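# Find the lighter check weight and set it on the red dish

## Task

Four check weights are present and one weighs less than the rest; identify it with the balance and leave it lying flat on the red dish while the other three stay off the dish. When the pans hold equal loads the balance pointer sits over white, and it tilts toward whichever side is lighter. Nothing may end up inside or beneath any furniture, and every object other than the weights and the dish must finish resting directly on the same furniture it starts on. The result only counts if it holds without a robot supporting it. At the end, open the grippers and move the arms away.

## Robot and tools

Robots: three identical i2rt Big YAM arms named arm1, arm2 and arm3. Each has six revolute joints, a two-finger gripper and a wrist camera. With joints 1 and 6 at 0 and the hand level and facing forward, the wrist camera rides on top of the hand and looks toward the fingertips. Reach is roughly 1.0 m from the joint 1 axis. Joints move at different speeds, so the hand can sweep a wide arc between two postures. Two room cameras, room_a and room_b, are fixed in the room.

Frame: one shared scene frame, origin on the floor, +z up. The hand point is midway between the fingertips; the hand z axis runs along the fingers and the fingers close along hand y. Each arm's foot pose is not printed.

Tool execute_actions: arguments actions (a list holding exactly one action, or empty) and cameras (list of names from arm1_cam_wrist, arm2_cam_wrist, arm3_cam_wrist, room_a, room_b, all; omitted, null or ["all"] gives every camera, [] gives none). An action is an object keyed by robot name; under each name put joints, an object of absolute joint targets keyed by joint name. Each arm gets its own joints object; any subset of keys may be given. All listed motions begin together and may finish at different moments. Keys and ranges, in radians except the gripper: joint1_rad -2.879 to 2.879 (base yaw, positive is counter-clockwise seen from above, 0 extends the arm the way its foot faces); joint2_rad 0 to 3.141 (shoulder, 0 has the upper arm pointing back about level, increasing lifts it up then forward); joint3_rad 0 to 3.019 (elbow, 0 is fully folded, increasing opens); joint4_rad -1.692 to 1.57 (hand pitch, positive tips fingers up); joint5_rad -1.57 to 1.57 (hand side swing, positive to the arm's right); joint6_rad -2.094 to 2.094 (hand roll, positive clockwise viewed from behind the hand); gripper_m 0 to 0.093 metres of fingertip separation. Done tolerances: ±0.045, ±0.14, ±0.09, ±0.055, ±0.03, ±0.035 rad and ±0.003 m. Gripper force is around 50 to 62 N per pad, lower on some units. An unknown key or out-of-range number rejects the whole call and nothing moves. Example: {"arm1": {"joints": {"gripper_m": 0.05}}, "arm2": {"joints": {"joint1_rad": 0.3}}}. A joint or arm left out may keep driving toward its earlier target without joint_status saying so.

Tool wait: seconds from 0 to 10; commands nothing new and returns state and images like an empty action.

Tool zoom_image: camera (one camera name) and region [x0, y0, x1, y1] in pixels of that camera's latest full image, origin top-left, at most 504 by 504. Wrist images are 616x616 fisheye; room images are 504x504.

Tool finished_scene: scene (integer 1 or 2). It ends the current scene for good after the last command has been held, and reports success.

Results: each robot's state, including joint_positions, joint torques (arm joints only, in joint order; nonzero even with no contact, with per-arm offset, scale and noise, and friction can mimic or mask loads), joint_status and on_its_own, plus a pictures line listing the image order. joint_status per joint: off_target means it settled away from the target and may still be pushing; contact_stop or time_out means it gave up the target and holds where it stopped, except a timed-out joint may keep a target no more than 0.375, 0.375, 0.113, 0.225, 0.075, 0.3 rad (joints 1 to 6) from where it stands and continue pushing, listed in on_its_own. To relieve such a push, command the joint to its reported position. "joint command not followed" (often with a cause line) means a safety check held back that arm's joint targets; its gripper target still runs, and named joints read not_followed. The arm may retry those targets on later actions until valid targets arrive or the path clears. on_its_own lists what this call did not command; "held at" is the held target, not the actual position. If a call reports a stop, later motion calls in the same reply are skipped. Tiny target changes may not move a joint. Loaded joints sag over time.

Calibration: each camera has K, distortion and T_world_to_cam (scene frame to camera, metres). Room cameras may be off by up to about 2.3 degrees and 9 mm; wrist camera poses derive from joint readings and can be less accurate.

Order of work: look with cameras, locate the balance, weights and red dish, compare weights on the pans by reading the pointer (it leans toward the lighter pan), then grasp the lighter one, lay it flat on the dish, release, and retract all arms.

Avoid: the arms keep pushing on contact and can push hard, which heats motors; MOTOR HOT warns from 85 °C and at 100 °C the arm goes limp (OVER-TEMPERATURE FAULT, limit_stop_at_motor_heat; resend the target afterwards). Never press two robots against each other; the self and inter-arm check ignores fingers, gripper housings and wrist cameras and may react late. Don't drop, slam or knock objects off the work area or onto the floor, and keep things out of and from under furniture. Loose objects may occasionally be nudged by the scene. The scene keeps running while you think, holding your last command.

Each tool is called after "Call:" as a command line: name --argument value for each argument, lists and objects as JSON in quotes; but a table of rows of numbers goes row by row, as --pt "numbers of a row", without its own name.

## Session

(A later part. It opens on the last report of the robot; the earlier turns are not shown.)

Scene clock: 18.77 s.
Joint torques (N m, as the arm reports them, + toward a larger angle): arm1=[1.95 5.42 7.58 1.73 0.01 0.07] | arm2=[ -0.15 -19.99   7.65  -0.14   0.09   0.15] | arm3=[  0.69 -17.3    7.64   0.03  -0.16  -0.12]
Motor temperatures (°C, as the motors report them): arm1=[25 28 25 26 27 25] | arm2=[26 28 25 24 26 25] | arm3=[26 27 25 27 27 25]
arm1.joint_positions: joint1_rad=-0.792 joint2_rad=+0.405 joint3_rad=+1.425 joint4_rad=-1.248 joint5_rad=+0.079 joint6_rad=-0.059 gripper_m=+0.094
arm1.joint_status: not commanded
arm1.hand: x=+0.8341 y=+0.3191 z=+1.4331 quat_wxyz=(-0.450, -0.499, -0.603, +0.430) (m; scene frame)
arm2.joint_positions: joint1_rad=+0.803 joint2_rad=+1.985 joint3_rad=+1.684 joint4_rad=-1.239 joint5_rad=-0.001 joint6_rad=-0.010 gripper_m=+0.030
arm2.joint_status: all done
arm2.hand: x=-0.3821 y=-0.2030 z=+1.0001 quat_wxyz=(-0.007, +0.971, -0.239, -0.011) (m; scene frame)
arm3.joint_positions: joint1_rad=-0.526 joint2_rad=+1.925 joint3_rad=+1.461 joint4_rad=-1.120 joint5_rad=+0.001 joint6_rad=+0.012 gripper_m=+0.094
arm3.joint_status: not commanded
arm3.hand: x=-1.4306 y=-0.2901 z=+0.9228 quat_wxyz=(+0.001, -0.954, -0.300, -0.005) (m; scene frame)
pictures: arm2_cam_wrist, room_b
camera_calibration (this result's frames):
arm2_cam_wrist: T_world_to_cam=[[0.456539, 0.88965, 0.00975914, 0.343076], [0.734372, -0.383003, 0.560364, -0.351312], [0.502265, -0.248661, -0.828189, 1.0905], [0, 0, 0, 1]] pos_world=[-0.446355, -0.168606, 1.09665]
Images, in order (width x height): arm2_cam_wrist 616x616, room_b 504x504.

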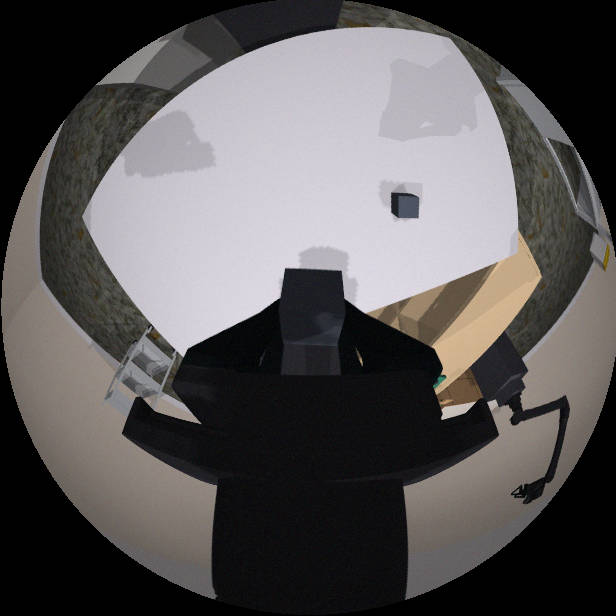

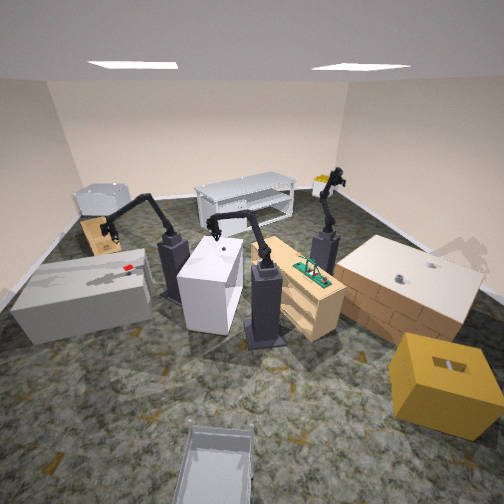

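Call:
execute_actions --actions '[{"arm2":{"joints":{"joint2_rad":2.17,"joint3_rad":1.54,"joint4_rad":-0.95}}}]' --cameras '["arm2_cam_wrist","room_b"]'

Call:
zoom_image --camera "arm2_cam_wrist" --region '[360, 140, 480, 260]'

Scene clock: 20.33 s.
Joint torques (N m, as the arm reports them, + toward a larger angle): arm1=[1.99 5.77 7.62 1.69 0.01 0.05] | arm2=[ -0.4  -24.46   6.13   0.44   0.1    0.14] | arm3=[  0.65 -17.31   7.64   0.01  -0.16  -0.13]
Motor temperatures (°C, as the motors report them): arm1=[25 28 25 26 27 25] | arm2=[26 28 25 24 26 25] | arm3=[26 27 26 27 27 25]
arm1.joint_positions: joint1_rad=-0.792 joint2_rad=+0.405 joint3_rad=+1.425 joint4_rad=-1.248 joint5_rad=+0.079 joint6_rad=-0.059 gripper_m=+0.094
arm1.joint_status: not commanded
arm1.hand: x=+0.8341 y=+0.3191 z=+1.4331 quat_wxyz=(-0.450, -0.499, -0.603, +0.430) (m; scene frame)
arm2.joint_positions: joint1_rad=+0.803 joint2_rad=+2.199 joint3_rad=+1.525 joint4_rad=-0.960 joint5_rad=-0.001 joint6_rad=-0.010 gripper_m=+0.030
arm2.joint_status: all done
arm2.hand: x=-0.3569 y=-0.2147 z=+0.8227 quat_wxyz=(+0.005, +0.970, -0.239, +0.035) (m; scene frame)
arm3.joint_positions: joint1_rad=-0.526 joint2_rad=+1.925 joint3_rad=+1.461 joint4_rad=-1.120 joint5_rad=+0.001 joint6_rad=+0.012 gripper_m=+0.094
arm3.joint_status: not commanded
arm3.hand: x=-1.4306 y=-0.2901 z=+0.9228 quat_wxyz=(+0.001, -0.954, -0.300, -0.005) (m; scene frame)
pictures: arm2_cam_wrist, room_b
camera_calibration (this result's frames):
arm2_cam_wrist: T_world_to_cam=[[0.45691, 0.889476, 0.00802457, 0.345222], [0.684443, -0.357321, 0.635499, -0.34905], [0.568128, -0.284874, -0.77206, 0.897545], [0, 0, 0, 1]] pos_world=[-0.428751, -0.176104, 0.912009]
Images, in order (width x height): arm2_cam_wrist 616x616, room_b 504x504.

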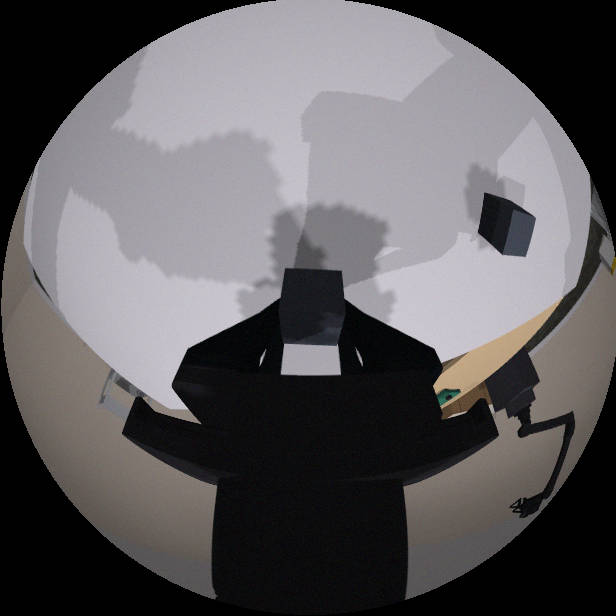

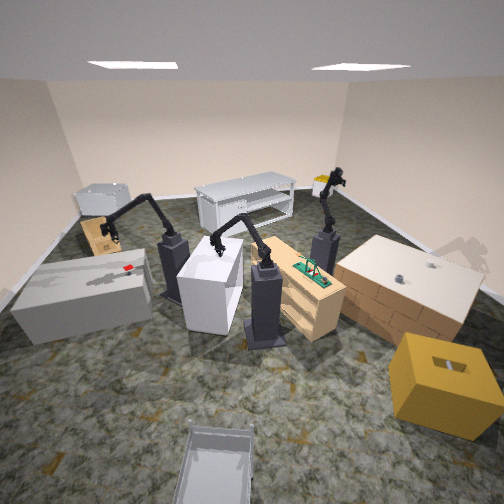

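Region (360, 140, 480, 260) of arm2_cam_wrist's 616x616 image, scaled by 4.200, with more detail than that image has.

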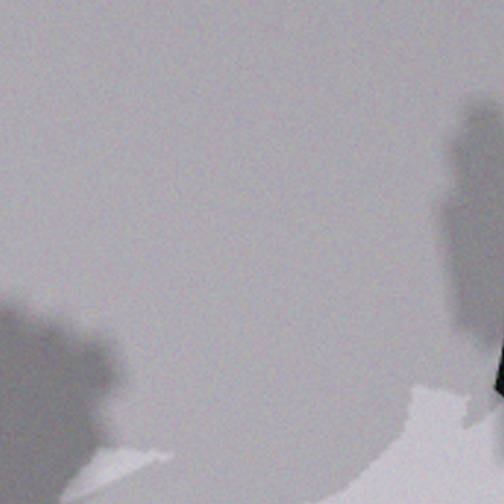

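Call:
execute_actions --actions '[{"arm2":{"joints":{"joint2_rad":2.235,"joint4_rad":-1.10}}}]' --cameras '["arm2_cam_wrist"]'

Scene clock: 21.77 s.
Joint torques (N m, as the arm reports them, + toward a larger angle): arm1=[2.36 6.1  7.85 1.82 0.05 0.06] | arm2=[ -0.35 -19.63   5.86  -0.64   0.1    0.14] | arm3=[  0.65 -17.37   7.64   0.02  -0.16  -0.12]
Motor temperatures (°C, as the motors report them): arm1=[25 28 25 26 27 25] | arm2=[26 28 25 24 26 25] | arm3=[26 27 26 27 27 25]
arm1.joint_positions: joint1_rad=-0.792 joint2_rad=+0.405 joint3_rad=+1.425 joint4_rad=-1.248 joint5_rad=+0.079 joint6_rad=-0.059 gripper_m=+0.094
arm1.joint_status: not commanded
arm1.hand: x=+0.8341 y=+0.3191 z=+1.4331 quat_wxyz=(-0.450, -0.499, -0.603, +0.430) (m; scene frame)
arm2.joint_positions: joint1_rad=+0.803 joint2_rad=+2.211 joint3_rad=+1.525 joint4_rad=-1.087 joint5_rad=-0.001 joint6_rad=-0.010 gripper_m=+0.030
arm2.joint_status: all done
arm2.hand: x=-0.3271 y=-0.2307 z=+0.8203 quat_wxyz=(+0.022, +0.965, -0.239, +0.102) (m; scene frame)
arm3.joint_positions: joint1_rad=-0.526 joint2_rad=+1.925 joint3_rad=+1.461 joint4_rad=-1.120 joint5_rad=+0.001 joint6_rad=+0.012 gripper_m=+0.094
arm3.joint_status: not commanded
arm3.hand: x=-1.4306 y=-0.2901 z=+0.9228 quat_wxyz=(+0.001, -0.954, -0.300, -0.005) (m; scene frame)
pictures: arm2_cam_wrist
camera_calibration (this result's frames):
arm2_cam_wrist: T_world_to_cam=[[0.457222, 0.889336, 0.00547398, 0.348002], [0.599237, -0.312614, 0.737013, -0.474423], [0.657163, -0.333698, -0.675857, 0.813135], [0, 0, 0, 1]] pos_world=[-0.409185, -0.18646, 0.897313]
Images, in order (width x height): arm2_cam_wrist 616x616.

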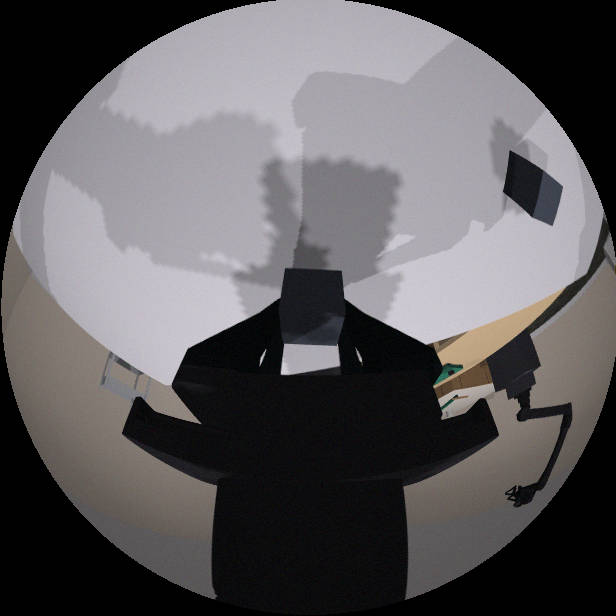

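Call:
execute_actions --actions '[{"arm2":{"joints":{"joint2_rad":2.255}}}]' --cameras '["arm2_cam_wrist"]'

Scene clock: 22.60 s.
Joint torques (N m, as the arm reports them, + toward a larger angle): arm1=[ 1.93  5.87  7.47  1.56  0.06 -0.01] | arm2=[ -0.39 -18.8    5.67  -0.72   0.09   0.13] | arm3=[  0.69 -17.33   7.61   0.03  -0.16  -0.13]
Motor temperatures (°C, as the motors report them): arm1=[25 28 25 26 27 25] | arm2=[26 28 25 24 26 25] | arm3=[26 27 26 27 27 25]
arm1.joint_positions: joint1_rad=-0.792 joint2_rad=+0.405 joint3_rad=+1.425 joint4_rad=-1.248 joint5_rad=+0.079 joint6_rad=-0.059 gripper_m=+0.094
arm1.joint_status: not commanded
arm1.hand: x=+0.8341 y=+0.3191 z=+1.4331 quat_wxyz=(-0.450, -0.499, -0.603, +0.430) (m; scene frame)
arm2.joint_positions: joint1_rad=+0.803 joint2_rad=+2.230 joint3_rad=+1.525 joint4_rad=-1.089 joint5_rad=-0.001 joint6_rad=-0.009 gripper_m=+0.030
arm2.joint_status: all done
arm2.hand: x=-0.3231 y=-0.2328 z=+0.8106 quat_wxyz=(+0.024, +0.964, -0.239, +0.112) (m; scene frame)
arm3.joint_positions: joint1_rad=-0.526 joint2_rad=+1.925 joint3_rad=+1.461 joint4_rad=-1.120 joint5_rad=+0.001 joint6_rad=+0.012 gripper_m=+0.094
arm3.joint_status: not commanded
arm3.hand: x=-1.4306 y=-0.2901 z=+0.9228 quat_wxyz=(+0.001, -0.954, -0.300, -0.005) (m; scene frame)
pictures: arm2_cam_wrist
camera_calibration (this result's frames):
arm2_cam_wrist: T_world_to_cam=[[0.457952, 0.888961, 0.005291, 0.348345], [0.5859, -0.306294, 0.75027, -0.48392], [0.668582, -0.340487, -0.661111, 0.79338], [0, 0, 0, 1]] pos_world=[-0.406435, -0.187751, 0.885739]
Images, in order (width x height): arm2_cam_wrist 616x616.

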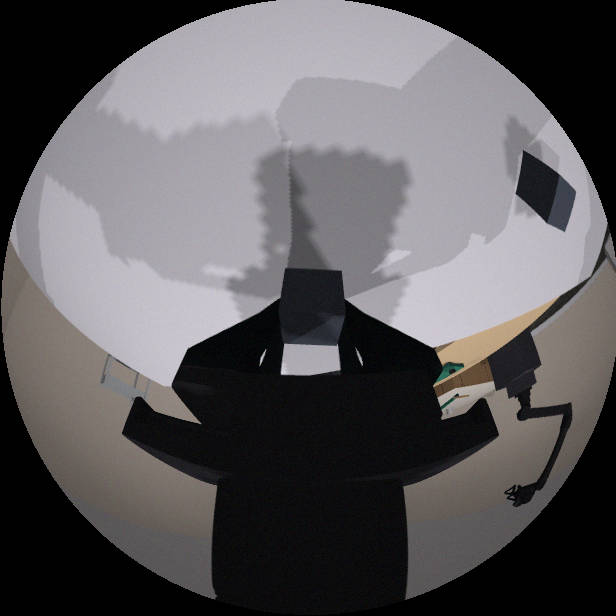

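Call:
execute_actions --actions '[{"arm2":{"joints":{"gripper_m":0.09}},"arm3":{"joints":{"joint1_rad":0.8,"joint2_rad":1.78,"joint4_rad":-1.25,"joint6_rad":0.126}}}]' --cameras '["arm2_cam_wrist"]'

Call:
execute_actions --actions '[{"arm2":{"joints":{"joint2_rad":1.95,"joint3_rad":1.65,"joint4_rad":-1.25}}}]' --cameras '["arm2_cam_wrist"]'

Call:
execute_actions --actions '[{"arm2":{"joints":{"joint1_rad":-0.6,"joint2_rad":1.0,"joint3_rad":1.5}},"arm3":{"joints":{"joint1_rad":1.606,"joint2_rad":2.2,"joint3_rad":1.96,"joint4_rad":-1.30}}}]' --cameras '["arm3_cam_wrist","room_b"]'

Scene clock: 25.07 s.
Joint torques (N m, as the arm reports them, + toward a larger angle): arm1=[1.97 5.7  7.58 1.77 0.   0.04] | arm2=[ -0.35 -19.16   5.72  -0.61   0.09   0.13] | arm3=[ -0.28 -15.51   8.04  -0.36  -0.07   0.15]
Motor temperatures (°C, as the motors report them): arm1=[25 28 25 26 27 25] | arm2=[26 28 26 24 26 25] | arm3=[26 27 26 27 27 25]
arm1.joint_positions: joint1_rad=-0.792 joint2_rad=+0.405 joint3_rad=+1.425 joint4_rad=-1.248 joint5_rad=+0.079 joint6_rad=-0.059 gripper_m=+0.094
arm1.joint_status: not commanded
arm1.hand: x=+0.8341 y=+0.3191 z=+1.4331 quat_wxyz=(-0.450, -0.499, -0.603, +0.430) (m; scene frame)
arm2.joint_positions: joint1_rad=+0.803 joint2_rad=+2.230 joint3_rad=+1.525 joint4_rad=-1.089 joint5_rad=-0.001 joint6_rad=-0.008 gripper_m=+0.090
arm2.joint_status: all done
arm2.hand: x=-0.3229 y=-0.2329 z=+0.8106 quat_wxyz=(+0.024, +0.964, -0.239, +0.112) (m; scene frame)
arm3.joint_positions: joint1_rad=+0.802 joint2_rad=+1.780 joint3_rad=+1.461 joint4_rad=-1.241 joint5_rad=-0.001 joint6_rad=+0.114 gripper_m=+0.094
arm3.joint_status: all done
arm3.hand: x=-0.7825 y=-0.4623 z=+0.9971 quat_wxyz=(-0.004, -0.608, -0.794, +0.004) (m; scene frame)
pictures: arm2_cam_wrist
camera_calibration (this result's frames):
arm2_cam_wrist: T_world_to_cam=[[0.458284, 0.888789, 0.00536501, 0.348355], [0.585251, -0.306303, 0.750773, -0.484692], [0.668922, -0.340927, -0.660539, 0.792815], [0, 0, 0, 1]] pos_world=[-0.406311, -0.187785, 0.88571]
Images, in order (width x height): arm2_cam_wrist 616x616.

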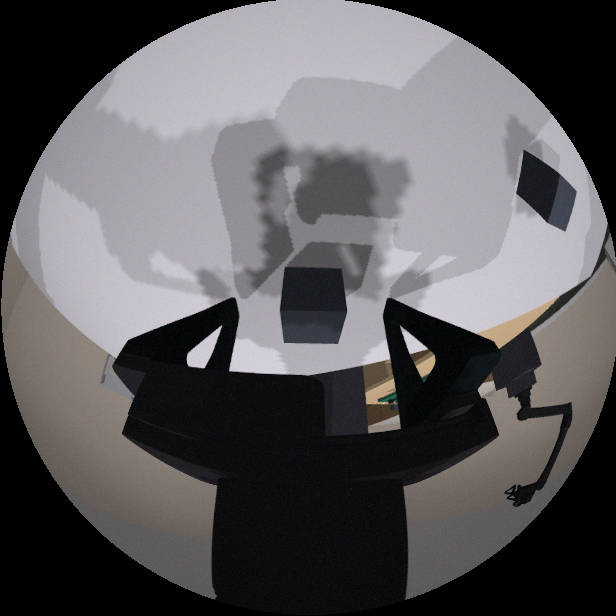

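Scene clock: 26.33 s.
Joint torques (N m, as the arm reports them, + toward a larger angle): arm1=[1.84 5.88 7.54 1.77 0.02 0.01] | arm2=[ -0.34 -18.06   7.95  -0.09   0.1    0.13] | arm3=[  0.   -15.54   8.04  -0.36  -0.06   0.15]
Motor temperatures (°C, as the motors report them): arm1=[25 28 25 26 27 25] | arm2=[26 28 26 24 26 25] | arm3=[26 27 26 27 27 25]
arm1.joint_positions: joint1_rad=-0.792 joint2_rad=+0.405 joint3_rad=+1.425 joint4_rad=-1.248 joint5_rad=+0.079 joint6_rad=-0.059 gripper_m=+0.094
arm1.joint_status: not commanded
arm1.hand: x=+0.8341 y=+0.3191 z=+1.4331 quat_wxyz=(-0.450, -0.499, -0.603, +0.430) (m; scene frame)
arm2.joint_positions: joint1_rad=+0.803 joint2_rad=+1.924 joint3_rad=+1.631 joint4_rad=-1.240 joint5_rad=-0.001 joint6_rad=-0.008 gripper_m=+0.090
arm2.joint_status: all done
arm2.hand: x=-0.3671 y=-0.2113 z=+1.0155 quat_wxyz=(-0.008, +0.971, -0.240, -0.014) (m; scene frame)
arm3.joint_positions: joint1_rad=+0.802 joint2_rad=+1.780 joint3_rad=+1.461 joint4_rad=-1.241 joint5_rad=-0.001 joint6_rad=+0.114 gripper_m=+0.094
arm3.joint_status: not commanded
arm3.hand: x=-0.7825 y=-0.4623 z=+0.9971 quat_wxyz=(-0.004, -0.608, -0.794, +0.004) (m; scene frame)
pictures: arm2_cam_wrist
camera_calibration (this result's frames):
arm2_cam_wrist: T_world_to_cam=[[0.457899, 0.88895, 0.00984097, 0.343657], [0.737199, -0.385872, 0.554653, -0.367867], [0.496856, -0.24672, -0.832024, 1.09598], [0, 0, 0, 1]] pos_world=[-0.430714, -0.177042, 1.11254]
Images, in order (width x height): arm2_cam_wrist 616x616.

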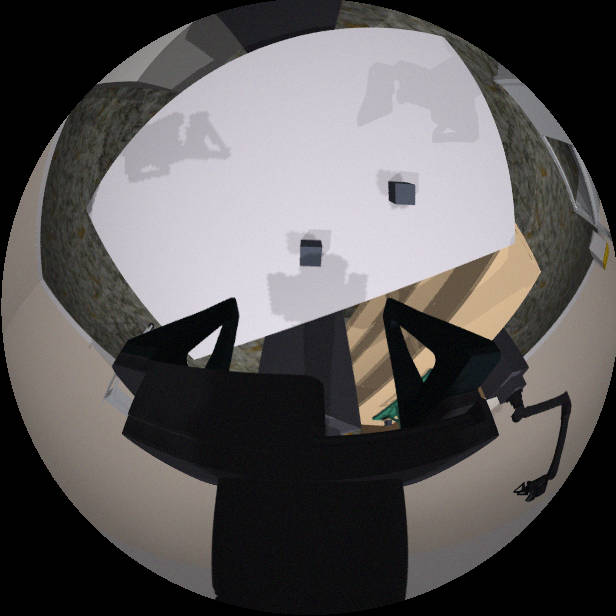

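Scene clock: 28.17 s.
Joint torques (N m, as the arm reports them, + toward a larger angle): arm1=[1.01 5.12 7.52 1.83 0.01 0.04] | arm2=[-0.04 -3.66  7.78  1.23 -0.03  0.1 ] | arm3=[  0.43 -22.72  10.88  -0.27  -0.08   0.12]
Motor temperatures (°C, as the motors report them): arm1=[25 28 25 26 27 25] | arm2=[26 28 26 24 26 25] | arm3=[26 27 26 27 27 25]
arm1.joint_positions: joint1_rad=-0.792 joint2_rad=+0.405 joint3_rad=+1.425 joint4_rad=-1.248 joint5_rad=+0.079 joint6_rad=-0.059 gripper_m=+0.094
arm1.joint_status: not commanded
arm1.hand: x=+0.8341 y=+0.3191 z=+1.4331 quat_wxyz=(-0.450, -0.499, -0.603, +0.430) (m; scene frame)
arm2.joint_positions: joint1_rad=-0.600 joint2_rad=+0.987 joint3_rad=+1.493 joint4_rad=-1.242 joint5_rad=+0.003 joint6_rad=-0.006 gripper_m=+0.090
arm2.joint_status: all done
arm2.hand: x=+0.2742 y=-0.1277 z=+1.4204 quat_wxyz=(-0.336, +0.535, -0.739, -0.234) (m; scene frame)
arm3.joint_positions: joint1_rad=+1.604 joint2_rad=+2.223 joint3_rad=+1.905 joint4_rad=-1.296 joint5_rad=-0.001 joint6_rad=+0.116 gripper_m=+0.094
arm3.joint_status: all done
arm3.hand: x=-0.3711 y=-0.2192 z=+0.8993 quat_wxyz=(+0.022, -0.251, -0.968, -0.001) (m; scene frame)
pictures: arm3_cam_wrist, room_b
camera_calibration (this result's frames):
arm3_cam_wrist: T_world_to_cam=[[-0.487215, -0.873282, 0.000706797, -0.371691], [-0.681896, 0.380944, 0.624419, -0.727094], [-0.545563, 0.303744, -0.781089, 0.687564], [0, 0, 0, 1]] pos_world=[-0.301787, -0.256453, 0.991322]
Images, in order (width x height): arm3_cam_wrist 616x616, room_b 504x504.

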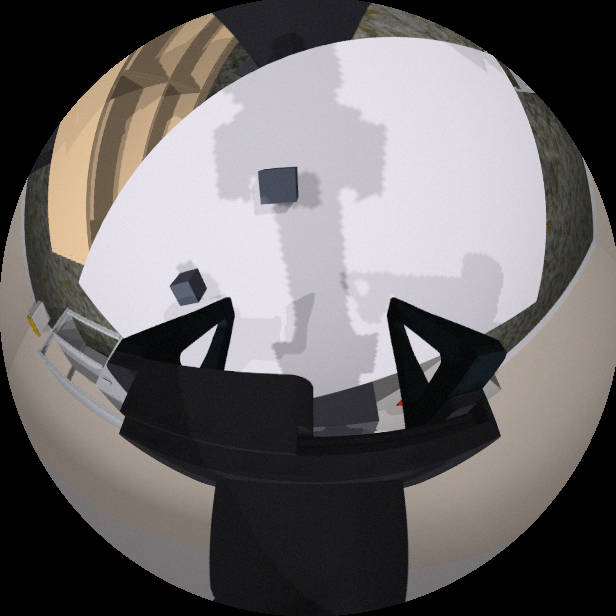

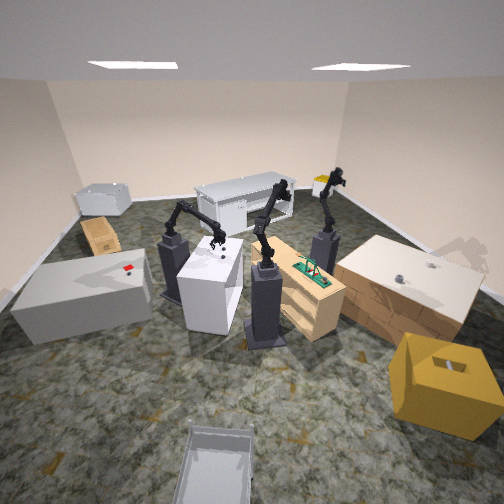

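Call:
execute_actions --actions '[{"arm3":{"joints":{"joint1_rad":1.63,"joint2_rad":2.375,"joint3_rad":2.11,"joint4_rad":-1.23}}}]' --cameras '["arm3_cam_wrist"]'

Scene clock: 29.70 s.
Joint torques (N m, as the arm reports them, + toward a larger angle): arm1=[2.18 5.58 7.53 1.98 0.03 0.07] | arm2=[ 0.03 -3.6   7.72  1.24 -0.03  0.1 ] | arm3=[  1.04 -22.63  10.36   0.23  -0.07   0.12]
Motor temperatures (°C, as the motors report them): arm1=[25 28 25 26 27 25] | arm2=[26 28 26 24 26 25] | arm3=[26 27 26 27 27 25]
arm1.joint_positions: joint1_rad=-0.792 joint2_rad=+0.405 joint3_rad=+1.425 joint4_rad=-1.248 joint5_rad=+0.079 joint6_rad=-0.059 gripper_m=+0.094
arm1.joint_status: not commanded
arm1.hand: x=+0.8341 y=+0.3191 z=+1.4331 quat_wxyz=(-0.450, -0.499, -0.603, +0.430) (m; scene frame)
arm2.joint_positions: joint1_rad=-0.600 joint2_rad=+0.987 joint3_rad=+1.493 joint4_rad=-1.242 joint5_rad=+0.003 joint6_rad=-0.006 gripper_m=+0.090
arm2.joint_status: not commanded
arm2.hand: x=+0.2742 y=-0.1277 z=+1.4204 quat_wxyz=(-0.336, +0.535, -0.739, -0.234) (m; scene frame)
arm3.joint_positions: joint1_rad=+1.620 joint2_rad=+2.382 joint3_rad=+2.064 joint4_rad=-1.234 joint5_rad=-0.001 joint6_rad=+0.116 gripper_m=+0.094
arm3.joint_status: all done
arm3.hand: x=-0.3183 y=-0.2288 z=+0.8504 quat_wxyz=(-0.008, -0.243, -0.970, +0.003) (m; scene frame)
pictures: arm3_cam_wrist
camera_calibration (this result's frames):
arm3_cam_wrist: T_world_to_cam=[[-0.472776, -0.881159, -0.00645308, -0.34553], [-0.722069, 0.3832, 0.575998, -0.628046], [-0.505073, 0.276978, -0.817425, 0.718795], [0, 0, 0, 1]] pos_world=[-0.253807, -0.26289, 0.947085]
Images, in order (width x height): arm3_cam_wrist 616x616.

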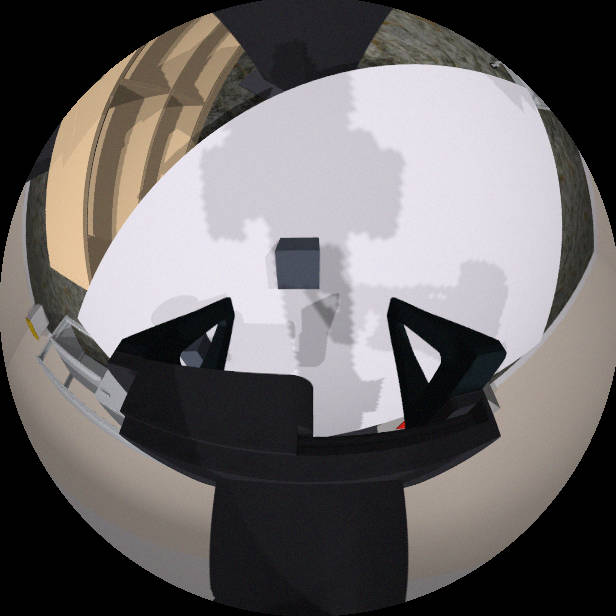

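Call:
execute_actions --actions '[{"arm3":{"joints":{"joint1_rad":1.645,"joint2_rad":2.455,"joint3_rad":2.125,"joint4_rad":-1.20}}}]' --cameras '["arm3_cam_wrist"]'

Scene clock: 31.00 s.
Joint torques (N m, as the arm reports them, + toward a larger angle): arm1=[1.95 6.17 7.64 1.68 0.04 0.05] | arm2=[ 0.04 -3.56  7.71  1.23 -0.04  0.1 ] | arm3=[  1.18 -22.72  10.19   0.36  -0.07   0.12]
Motor temperatures (°C, as the motors report them): arm1=[25 28 25 26 27 25] | arm2=[26 28 26 24 26 25] | arm3=[26 27 26 27 27 25]
arm1.joint_positions: joint1_rad=-0.792 joint2_rad=+0.405 joint3_rad=+1.425 joint4_rad=-1.248 joint5_rad=+0.079 joint6_rad=-0.059 gripper_m=+0.094
arm1.joint_status: not commanded
arm1.hand: x=+0.8341 y=+0.3191 z=+1.4331 quat_wxyz=(-0.450, -0.499, -0.603, +0.430) (m; scene frame)
arm2.joint_positions: joint1_rad=-0.600 joint2_rad=+0.987 joint3_rad=+1.493 joint4_rad=-1.242 joint5_rad=+0.003 joint6_rad=-0.006 gripper_m=+0.090
arm2.joint_status: not commanded
arm2.hand: x=+0.2742 y=-0.1277 z=+1.4204 quat_wxyz=(-0.336, +0.535, -0.739, -0.234) (m; scene frame)
arm3.joint_positions: joint1_rad=+1.634 joint2_rad=+2.457 joint3_rad=+2.077 joint4_rad=-1.209 joint5_rad=-0.001 joint6_rad=+0.116 gripper_m=+0.094
arm3.joint_status: all done
arm3.hand: x=-0.3167 y=-0.2187 z=+0.8038 quat_wxyz=(+0.010, -0.236, -0.972, +0.000) (m; scene frame)
pictures: arm3_cam_wrist
camera_calibration (this result's frames):
arm3_cam_wrist: T_world_to_cam=[[-0.460233, -0.887795, -0.00223702, -0.336949], [-0.707441, 0.365213, 0.6051, -0.62656], [-0.536388, 0.28007, -0.796146, 0.652317], [0, 0, 0, 1]] pos_world=[-0.248434, -0.253008, 0.897717]
Images, in order (width x height): arm3_cam_wrist 616x616.

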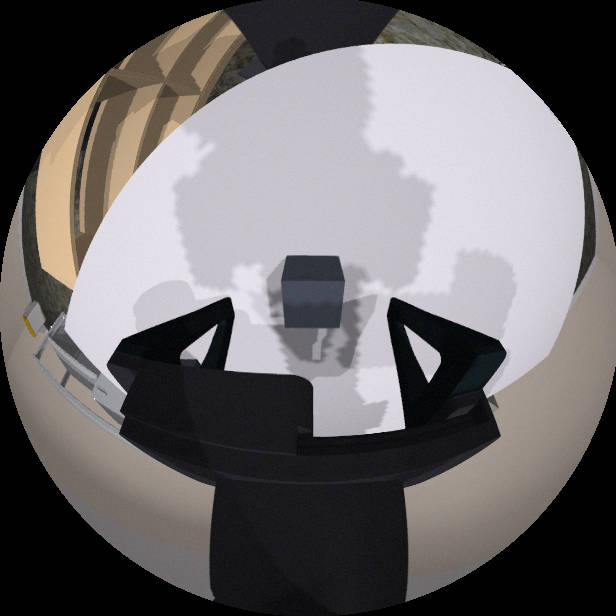

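Call:
execute_actions --actions '[{"arm3":{"joints":{"joint4_rad":-1.145}}}]' --cameras '["arm3_cam_wrist"]'

Scene clock: 32.00 s.
Joint torques (N m, as the arm reports them, + toward a larger angle): arm1=[ 1.83  5.61  7.7   1.74 -0.01  0.02] | arm2=[ 0.05 -3.52  7.71  1.24 -0.04  0.1 ] | arm3=[  0.81 -22.74  10.35   0.6   -0.07   0.13]
Motor temperatures (°C, as the motors report them): arm1=[25 28 25 26 27 25] | arm2=[26 28 26 24 26 25] | arm3=[26 28 27 27 27 25]
arm1.joint_positions: joint1_rad=-0.792 joint2_rad=+0.405 joint3_rad=+1.425 joint4_rad=-1.248 joint5_rad=+0.079 joint6_rad=-0.059 gripper_m=+0.094
arm1.joint_status: not commanded
arm1.hand: x=+0.8341 y=+0.3191 z=+1.4331 quat_wxyz=(-0.450, -0.499, -0.603, +0.430) (m; scene frame)
arm2.joint_positions: joint1_rad=-0.600 joint2_rad=+0.987 joint3_rad=+1.493 joint4_rad=-1.242 joint5_rad=+0.003 joint6_rad=-0.006 gripper_m=+0.090
arm2.joint_status: not commanded
arm2.hand: x=+0.2742 y=-0.1277 z=+1.4204 quat_wxyz=(-0.336, +0.535, -0.739, -0.234) (m; scene frame)
arm3.joint_positions: joint1_rad=+1.634 joint2_rad=+2.457 joint3_rad=+2.077 joint4_rad=-1.157 joint5_rad=-0.001 joint6_rad=+0.116 gripper_m=+0.094
arm3.joint_status: all done
arm3.hand: x=-0.3047 y=-0.2232 z=+0.8038 quat_wxyz=(-0.016, -0.236, -0.972, +0.004) (m; scene frame)
pictures: arm3_cam_wrist
camera_calibration (this result's frames):
arm3_cam_wrist: T_world_to_cam=[[-0.459785, -0.887991, -0.00834145, -0.330445], [-0.736082, 0.375841, 0.562962, -0.588919], [-0.49677, 0.264981, -0.826441, 0.693142], [0, 0, 0, 1]] pos_world=[-0.241095, -0.255762, 0.901623]
Images, in order (width x height): arm3_cam_wrist 616x616.

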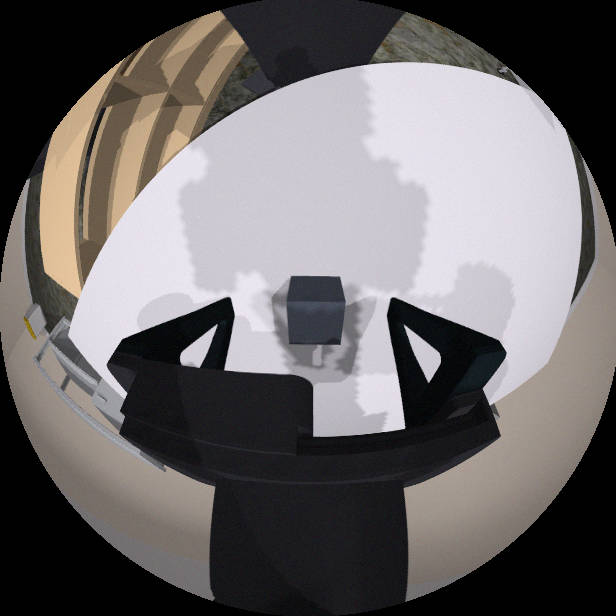

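Call:
execute_actions --actions '[{"arm3":{"joints":{"gripper_m":0.022}}}]' --cameras '["arm3_cam_wrist"]'

Call:
execute_actions --actions '[{"arm3":{"joints":{"joint2_rad":1.95,"joint3_rad":1.65,"joint4_rad":-1.27}}}]' --cameras '[]'

Call:
execute_actions --actions '[{"arm3":{"joints":{"joint1_rad":-0.70,"joint6_rad":1.0}}}]' --cameras '["arm3_cam_wrist","room_b"]'

Scene clock: 33.07 s.
Joint torques (N m, as the arm reports them, + toward a larger angle): arm1=[ 1.57  5.82  7.61  1.72 -0.01  0.04] | arm2=[ 0.05 -3.55  7.72  1.23 -0.03  0.1 ] | arm3=[  0.92 -23.14  10.37   0.58  -0.1    0.13]
Motor temperatures (°C, as the motors report them): arm1=[25 28 25 26 27 25] | arm2=[26 28 26 24 26 25] | arm3=[26 28 27 27 27 25]
arm1.joint_positions: joint1_rad=-0.792 joint2_rad=+0.405 joint3_rad=+1.425 joint4_rad=-1.248 joint5_rad=+0.079 joint6_rad=-0.059 gripper_m=+0.094
arm1.joint_status: not commanded
arm1.hand: x=+0.8341 y=+0.3191 z=+1.4331 quat_wxyz=(-0.450, -0.499, -0.603, +0.430) (m; scene frame)
arm2.joint_positions: joint1_rad=-0.600 joint2_rad=+0.987 joint3_rad=+1.493 joint4_rad=-1.242 joint5_rad=+0.003 joint6_rad=-0.006 gripper_m=+0.090
arm2.joint_status: not commanded
arm2.hand: x=+0.2742 y=-0.1277 z=+1.4204 quat_wxyz=(-0.336, +0.535, -0.739, -0.234) (m; scene frame)
arm3.joint_positions: joint1_rad=+1.634 joint2_rad=+2.457 joint3_rad=+2.077 joint4_rad=-1.157 joint5_rad=+0.000 joint6_rad=+0.116 gripper_m=+0.029
arm3.joint_status: gripper_m off_target (ended at +0.029, target +0.022)
arm3.hand: x=-0.3046 y=-0.2234 z=+0.8038 quat_wxyz=(-0.016, -0.236, -0.972, +0.004) (m; scene frame)
pictures: arm3_cam_wrist
camera_calibration (this result's frames):
arm3_cam_wrist: T_world_to_cam=[[-0.459805, -0.887987, -0.00762859, -0.331142], [-0.736123, 0.376335, 0.562578, -0.588426], [-0.496692, 0.264292, -0.826709, 0.693292], [0, 0, 0, 1]] pos_world=[-0.241062, -0.255836, 0.90166]
Images, in order (width x height): arm3_cam_wrist 616x616.

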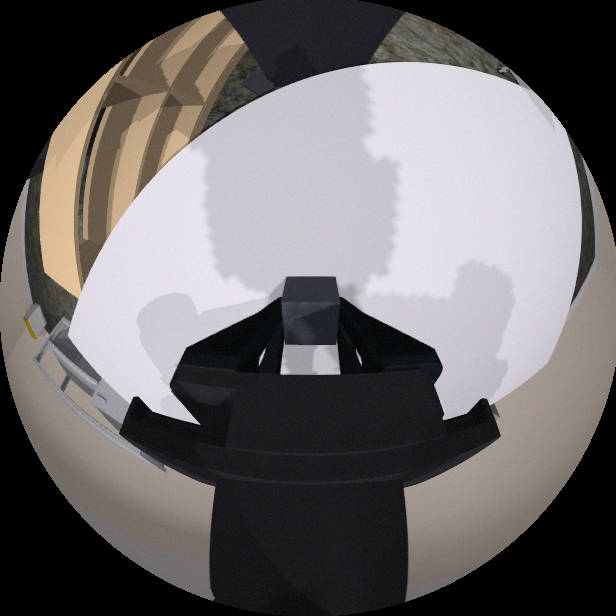

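Scene clock: 34.60 s.
Joint torques (N m, as the arm reports them, + toward a larger angle): arm1=[1.9  6.1  7.61 1.72 0.02 0.05] | arm2=[-0.02 -3.59  7.71  1.24 -0.04  0.1 ] | arm3=[  0.91 -17.94   7.59  -0.24  -0.11   0.12]
Motor temperatures (°C, as the motors report them): arm1=[25 28 25 26 27 25] | arm2=[26 27 26 24 26 25] | arm3=[26 28 27 27 27 25]
arm1.joint_positions: joint1_rad=-0.792 joint2_rad=+0.405 joint3_rad=+1.425 joint4_rad=-1.248 joint5_rad=+0.079 joint6_rad=-0.059 gripper_m=+0.094
arm1.joint_status: not commanded
arm1.hand: x=+0.8341 y=+0.3191 z=+1.4331 quat_wxyz=(-0.450, -0.499, -0.603, +0.430) (m; scene frame)
arm2.joint_positions: joint1_rad=-0.600 joint2_rad=+0.987 joint3_rad=+1.493 joint4_rad=-1.242 joint5_rad=+0.003 joint6_rad=-0.006 gripper_m=+0.090
arm2.joint_status: not commanded
arm2.hand: x=+0.2742 y=-0.1277 z=+1.4204 quat_wxyz=(-0.336, +0.535, -0.739, -0.234) (m; scene frame)
arm3.joint_positions: joint1_rad=+1.634 joint2_rad=+1.950 joint3_rad=+1.648 joint4_rad=-1.264 joint5_rad=+0.000 joint6_rad=+0.116 gripper_m=+0.029
arm3.joint_status: all done
arm3.hand: x=-0.4260 y=-0.1768 z=+0.9715 quat_wxyz=(-0.001, -0.236, -0.972, +0.002) (m; scene frame)
pictures: none
No camera images: the call's "cameras" was empty. Leave "cameras" out to get every camera's image.

Scene clock: 36.83 s.
Joint torques (N m, as the arm reports them, + toward a larger angle): arm1=[1.92 5.57 7.71 1.79 0.06 0.05] | arm2=[ 0.   -3.53  7.72  1.23 -0.03  0.1 ] | arm3=[  0.71 -18.24   7.54  -0.28  -0.13   0.14]
Motor temperatures (°C, as the motors report them): arm1=[25 28 25 26 27 25] | arm2=[26 27 27 24 26 25] | arm3=[26 28 27 27 27 25]
arm1.joint_positions: joint1_rad=-0.792 joint2_rad=+0.405 joint3_rad=+1.425 joint4_rad=-1.248 joint5_rad=+0.079 joint6_rad=-0.059 gripper_m=+0.094
arm1.joint_status: not commanded
arm1.hand: x=+0.8341 y=+0.3191 z=+1.4331 quat_wxyz=(-0.450, -0.499, -0.603, +0.430) (m; scene frame)
arm2.joint_positions: joint1_rad=-0.600 joint2_rad=+0.987 joint3_rad=+1.493 joint4_rad=-1.242 joint5_rad=+0.003 joint6_rad=-0.006 gripper_m=+0.090
arm2.joint_status: not commanded
arm2.hand: x=+0.2742 y=-0.1277 z=+1.4204 quat_wxyz=(-0.336, +0.535, -0.739, -0.234) (m; scene frame)
arm3.joint_positions: joint1_rad=-0.710 joint2_rad=+1.955 joint3_rad=+1.648 joint4_rad=-1.264 joint5_rad=+0.002 joint6_rad=+0.989 gripper_m=+0.029
arm3.joint_status: all done
arm3.hand: x=-1.5144 y=-0.2167 z=+0.9723 quat_wxyz=(-0.001, -0.962, +0.273, +0.002) (m; scene frame)
pictures: arm3_cam_wrist, room_b
camera_calibration (this result's frames):
arm3_cam_wrist: T_world_to_cam=[[0.5253, 0.85085, -0.010637, 0.99135], [0.692051, -0.41992, 0.587139, 0.390137], [0.495101, -0.315786, -0.809416, 1.58941], [0, 0, 0, 1]] pos_world=[-1.57767, -0.177752, 1.06797]
Images, in order (width x height): arm3_cam_wrist 616x616, room_b 504x504.

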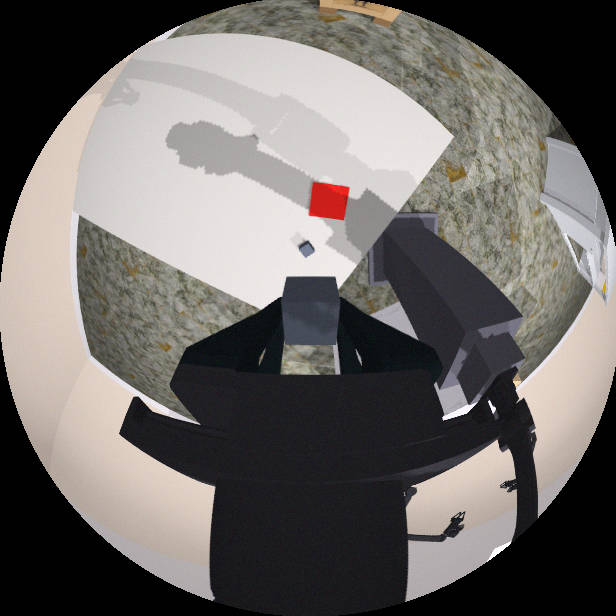

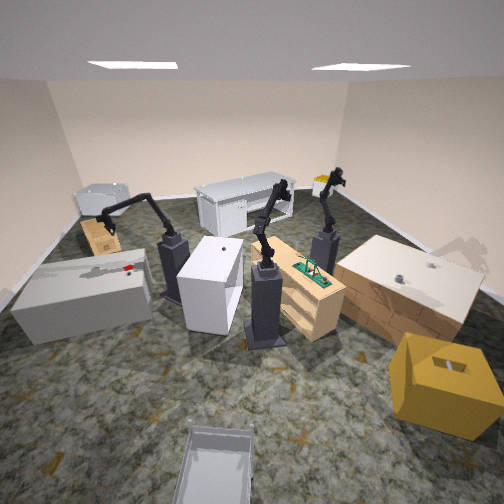

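Call:
execute_actions --actions '[{"arm3":{"joints":{"joint1_rad":-0.745,"joint2_rad":2.51,"joint3_rad":1.51,"joint4_rad":-0.55}}}]' --cameras '["arm3_cam_wrist"]'

Scene clock: 38.73 s.
Joint torques (N m, as the arm reports them, + toward a larger angle): arm1=[1.96 5.38 7.36 1.61 0.03 0.02] | arm2=[ 0.03 -3.54  7.72  1.24 -0.04  0.1 ] | arm3=[ -0.08 -21.1    5.65   0.28  -0.11   0.14]
Motor temperatures (°C, as the motors report them): arm1=[25 28 25 26 27 25] | arm2=[26 27 27 24 26 25] | arm3=[26 28 26 27 27 25]
arm1.joint_positions: joint1_rad=-0.792 joint2_rad=+0.405 joint3_rad=+1.425 joint4_rad=-1.248 joint5_rad=+0.079 joint6_rad=-0.059 gripper_m=+0.094
arm1.joint_status: not commanded
arm1.hand: x=+0.8341 y=+0.3191 z=+1.4331 quat_wxyz=(-0.450, -0.499, -0.603, +0.430) (m; scene frame)
arm2.joint_positions: joint1_rad=-0.600 joint2_rad=+0.987 joint3_rad=+1.493 joint4_rad=-1.242 joint5_rad=+0.003 joint6_rad=-0.006 gripper_m=+0.090
arm2.joint_status: not commanded
arm2.hand: x=+0.2742 y=-0.1277 z=+1.4204 quat_wxyz=(-0.336, +0.535, -0.739, -0.234) (m; scene frame)
arm3.joint_positions: joint1_rad=-0.738 joint2_rad=+2.531 joint3_rad=+1.486 joint4_rad=-0.558 joint5_rad=+0.002 joint6_rad=+0.989 gripper_m=+0.029
arm3.joint_status: all done
arm3.hand: x=-1.4892 y=-0.1886 z=+0.5932 quat_wxyz=(+0.009, -0.958, +0.286, -0.011) (m; scene frame)
pictures: arm3_cam_wrist
camera_calibration (this result's frames):
arm3_cam_wrist: T_world_to_cam=[[0.548984, 0.835675, 0.016231, 0.966608], [0.662112, -0.446652, 0.601756, 0.548764], [0.510122, -0.319608, -0.798515, 1.29411], [0, 0, 0, 1]] pos_world=[-1.55415, -0.149055, 0.687458]
Images, in order (width x height): arm3_cam_wrist 616x616.

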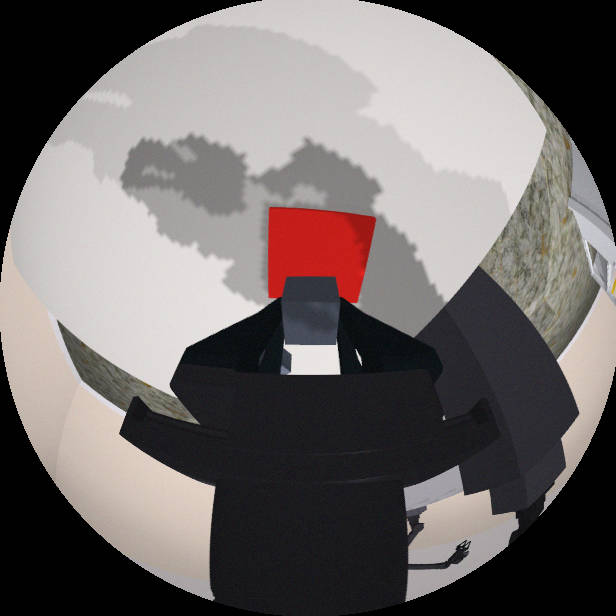

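Call:
execute_actions --actions '[{"arm3":{"joints":{"joint2_rad":2.62,"joint3_rad":1.56,"joint4_rad":-0.47}}}]' --cameras '["arm3_cam_wrist"]'

Scene clock: 40.07 s.
Joint torques (N m, as the arm reports them, + toward a larger angle): arm1=[2.04 5.71 7.61 1.63 0.   0.06] | arm2=[-0.05 -3.52  7.71  1.24 -0.04  0.1 ] | arm3=[ -0.24 -19.55   5.29   0.28  -0.12   0.14]
Motor temperatures (°C, as the motors report them): arm1=[25 28 25 26 27 25] | arm2=[26 27 27 24 26 25] | arm3=[26 28 26 27 27 25]
arm1.joint_positions: joint1_rad=-0.792 joint2_rad=+0.405 joint3_rad=+1.425 joint4_rad=-1.248 joint5_rad=+0.079 joint6_rad=-0.059 gripper_m=+0.094
arm1.joint_status: not commanded
arm1.hand: x=+0.8341 y=+0.3191 z=+1.4331 quat_wxyz=(-0.450, -0.499, -0.603, +0.430) (m; scene frame)
arm2.joint_positions: joint1_rad=-0.600 joint2_rad=+0.987 joint3_rad=+1.493 joint4_rad=-1.242 joint5_rad=+0.003 joint6_rad=-0.006 gripper_m=+0.090
arm2.joint_status: not commanded
arm2.hand: x=+0.2742 y=-0.1277 z=+1.4204 quat_wxyz=(-0.336, +0.535, -0.739, -0.234) (m; scene frame)
arm3.joint_positions: joint1_rad=-0.738 joint2_rad=+2.627 joint3_rad=+1.539 joint4_rad=-0.476 joint5_rad=+0.002 joint6_rad=+0.989 gripper_m=+0.029
arm3.joint_status: all done
arm3.hand: x=-1.4978 y=-0.1924 z=+0.5513 quat_wxyz=(-0.004, -0.958, +0.286, +0.004) (m; scene frame)
pictures: arm3_cam_wrist
camera_calibration (this result's frames):
arm3_cam_wrist: T_world_to_cam=[[0.549025, 0.835634, -0.016934, 0.993536], [0.683675, -0.437346, 0.584223, 0.621781], [0.480791, -0.332331, -0.811416, 1.22451], [0, 0, 0, 1]] pos_world=[-1.5593, -0.151358, 0.647151]
Images, in order (width x height): arm3_cam_wrist 616x616.

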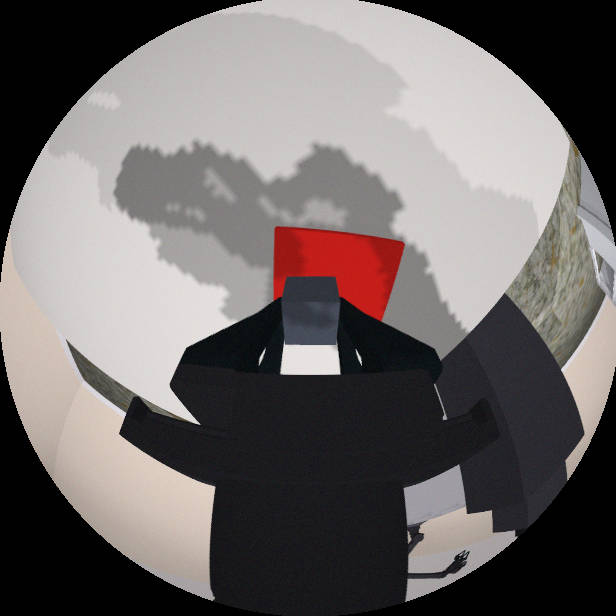

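Call:
execute_actions --actions '[{"arm3":{"joints":{"joint2_rad":2.655,"joint3_rad":1.50,"joint4_rad":-0.42}}}]' --cameras '["arm3_cam_wrist"]'

Scene clock: 41.37 s.
Joint torques (N m, as the arm reports them, + toward a larger angle): arm1=[2.6  5.53 7.62 1.55 0.05 0.08] | arm2=[ 0.01 -3.56  7.72  1.22 -0.04  0.1 ] | arm3=[ -0.23 -18.71   3.45   0.36  -0.11   0.14]
Motor temperatures (°C, as the motors report them): arm1=[25 28 25 26 27 25] | arm2=[26 27 27 24 26 25] | arm3=[26 28 26 27 27 25]
arm1.joint_positions: joint1_rad=-0.792 joint2_rad=+0.405 joint3_rad=+1.425 joint4_rad=-1.248 joint5_rad=+0.079 joint6_rad=-0.059 gripper_m=+0.094
arm1.joint_status: not commanded
arm1.hand: x=+0.8341 y=+0.3191 z=+1.4331 quat_wxyz=(-0.450, -0.499, -0.603, +0.430) (m; scene frame)
arm2.joint_positions: joint1_rad=-0.600 joint2_rad=+0.987 joint3_rad=+1.493 joint4_rad=-1.242 joint5_rad=+0.003 joint6_rad=-0.006 gripper_m=+0.090
arm2.joint_status: not commanded
arm2.hand: x=+0.2742 y=-0.1277 z=+1.4204 quat_wxyz=(-0.336, +0.535, -0.739, -0.234) (m; scene frame)
arm3.joint_positions: joint1_rad=-0.738 joint2_rad=+2.654 joint3_rad=+1.500 joint4_rad=-0.430 joint5_rad=+0.001 joint6_rad=+0.989 gripper_m=+0.029
arm3.joint_status: all done
arm3.hand: x=-1.4758 y=-0.1829 z=+0.5304 quat_wxyz=(+0.003, -0.958, +0.286, -0.003) (m; scene frame)
pictures: arm3_cam_wrist
camera_calibration (this result's frames):
arm3_cam_wrist: T_world_to_cam=[[0.549159, 0.835718, -0.000879586, 0.964921], [0.673089, -0.441669, 0.593194, 0.601871], [0.495354, -0.32635, -0.805059, 1.21934], [0, 0, 0, 1]] pos_world=[-1.53901, -0.142642, 0.625463]
Images, in order (width x height): arm3_cam_wrist 616x616.

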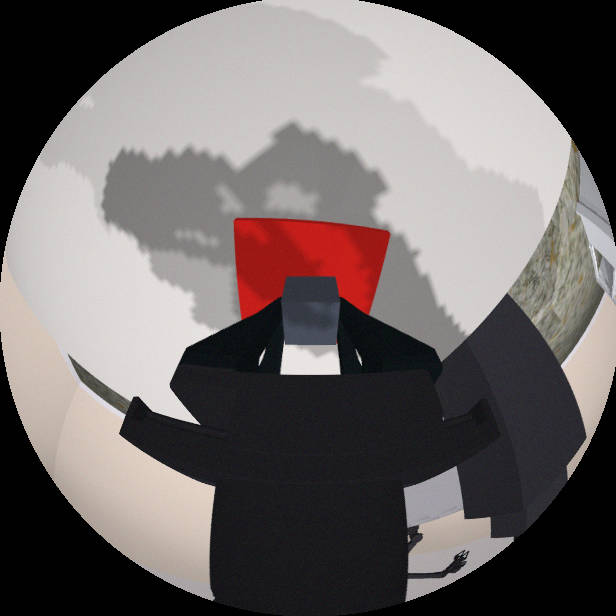

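Call:
execute_actions --actions '[{"arm3":{"joints":{"joint2_rad":2.675}}}]' --cameras '["arm3_cam_wrist"]'

Scene clock: 42.00 s.
Joint torques (N m, as the arm reports them, + toward a larger angle): arm1=[1.48 5.98 7.53 1.55 0.06 0.03] | arm2=[-0.03 -3.59  7.73  1.23 -0.03  0.1 ] | arm3=[ -0.27 -17.5    3.41   0.39  -0.1    0.14]
Motor temperatures (°C, as the motors report them): arm1=[25 28 25 26 27 25] | arm2=[26 27 27 24 26 25] | arm3=[26 28 26 27 27 25]
arm1.joint_positions: joint1_rad=-0.792 joint2_rad=+0.405 joint3_rad=+1.425 joint4_rad=-1.248 joint5_rad=+0.079 joint6_rad=-0.059 gripper_m=+0.094
arm1.joint_status: not commanded
arm1.hand: x=+0.8341 y=+0.3191 z=+1.4331 quat_wxyz=(-0.450, -0.499, -0.603, +0.430) (m; scene frame)
arm2.joint_positions: joint1_rad=-0.600 joint2_rad=+0.987 joint3_rad=+1.493 joint4_rad=-1.242 joint5_rad=+0.003 joint6_rad=-0.006 gripper_m=+0.090
arm2.joint_status: not commanded
arm2.hand: x=+0.2742 y=-0.1277 z=+1.4204 quat_wxyz=(-0.336, +0.535, -0.739, -0.234) (m; scene frame)
arm3.joint_positions: joint1_rad=-0.738 joint2_rad=+2.654 joint3_rad=+1.500 joint4_rad=-0.430 joint5_rad=+0.001 joint6_rad=+0.989 gripper_m=+0.029
arm3.joint_status: all done
arm3.hand: x=-1.4754 y=-0.1828 z=+0.5300 quat_wxyz=(+0.003, -0.958, +0.286, -0.004) (m; scene frame)
pictures: arm3_cam_wrist
camera_calibration (this result's frames):
arm3_cam_wrist: T_world_to_cam=[[0.549158, 0.835718, -0.000241754, 0.964279], [0.672674, -0.441848, 0.593531, 0.601122], [0.495918, -0.326105, -0.804811, 1.21965], [0, 0, 0, 1]] pos_world=[-1.53875, -0.142527, 0.625034]
Images, in order (width x height): arm3_cam_wrist 616x616.

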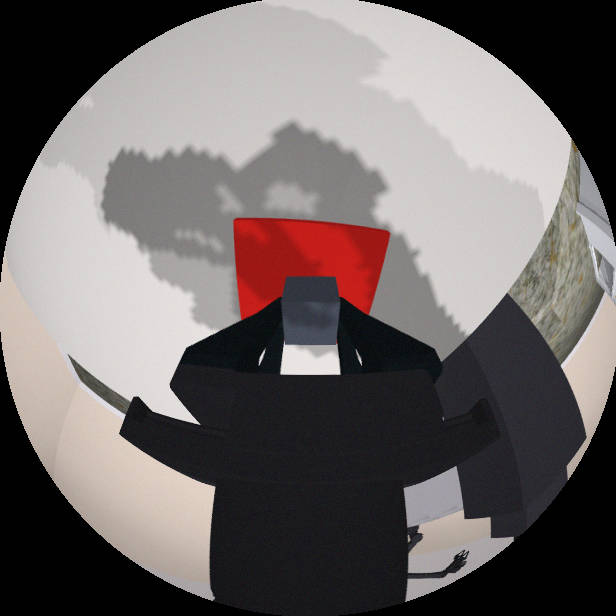

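Call:
execute_actions --actions '[{"arm3":{"joints":{"joint2_rad":2.69}}}]' --cameras '[]'

Scene clock: 42.53 s.
Joint torques (N m, as the arm reports them, + toward a larger angle): arm1=[2.34 5.86 7.57 1.65 0.05 0.05] | arm2=[-0.02 -3.53  7.72  1.23 -0.03  0.1 ] | arm3=[ -0.24 -16.34   3.42   0.39  -0.1    0.14]
Motor temperatures (°C, as the motors report them): arm1=[25 28 25 26 27 25] | arm2=[26 27 27 24 26 25] | arm3=[26 28 26 27 27 25]
arm1.joint_positions: joint1_rad=-0.792 joint2_rad=+0.405 joint3_rad=+1.425 joint4_rad=-1.248 joint5_rad=+0.079 joint6_rad=-0.059 gripper_m=+0.094
arm1.joint_status: not commanded
arm1.hand: x=+0.8341 y=+0.3191 z=+1.4331 quat_wxyz=(-0.450, -0.499, -0.603, +0.430) (m; scene frame)
arm2.joint_positions: joint1_rad=-0.600 joint2_rad=+0.987 joint3_rad=+1.493 joint4_rad=-1.242 joint5_rad=+0.003 joint6_rad=-0.006 gripper_m=+0.090
arm2.joint_status: not commanded
arm2.hand: x=+0.2742 y=-0.1277 z=+1.4204 quat_wxyz=(-0.336, +0.535, -0.739, -0.234) (m; scene frame)
arm3.joint_positions: joint1_rad=-0.738 joint2_rad=+2.655 joint3_rad=+1.500 joint4_rad=-0.430 joint5_rad=+0.001 joint6_rad=+0.989 gripper_m=+0.029
arm3.joint_status: all done
arm3.hand: x=-1.4751 y=-0.1827 z=+0.5296 quat_wxyz=(+0.003, -0.958, +0.286, -0.004) (m; scene frame)
pictures: none
No camera images: the call's "cameras" was empty. Leave "cameras" out to get every camera's image.


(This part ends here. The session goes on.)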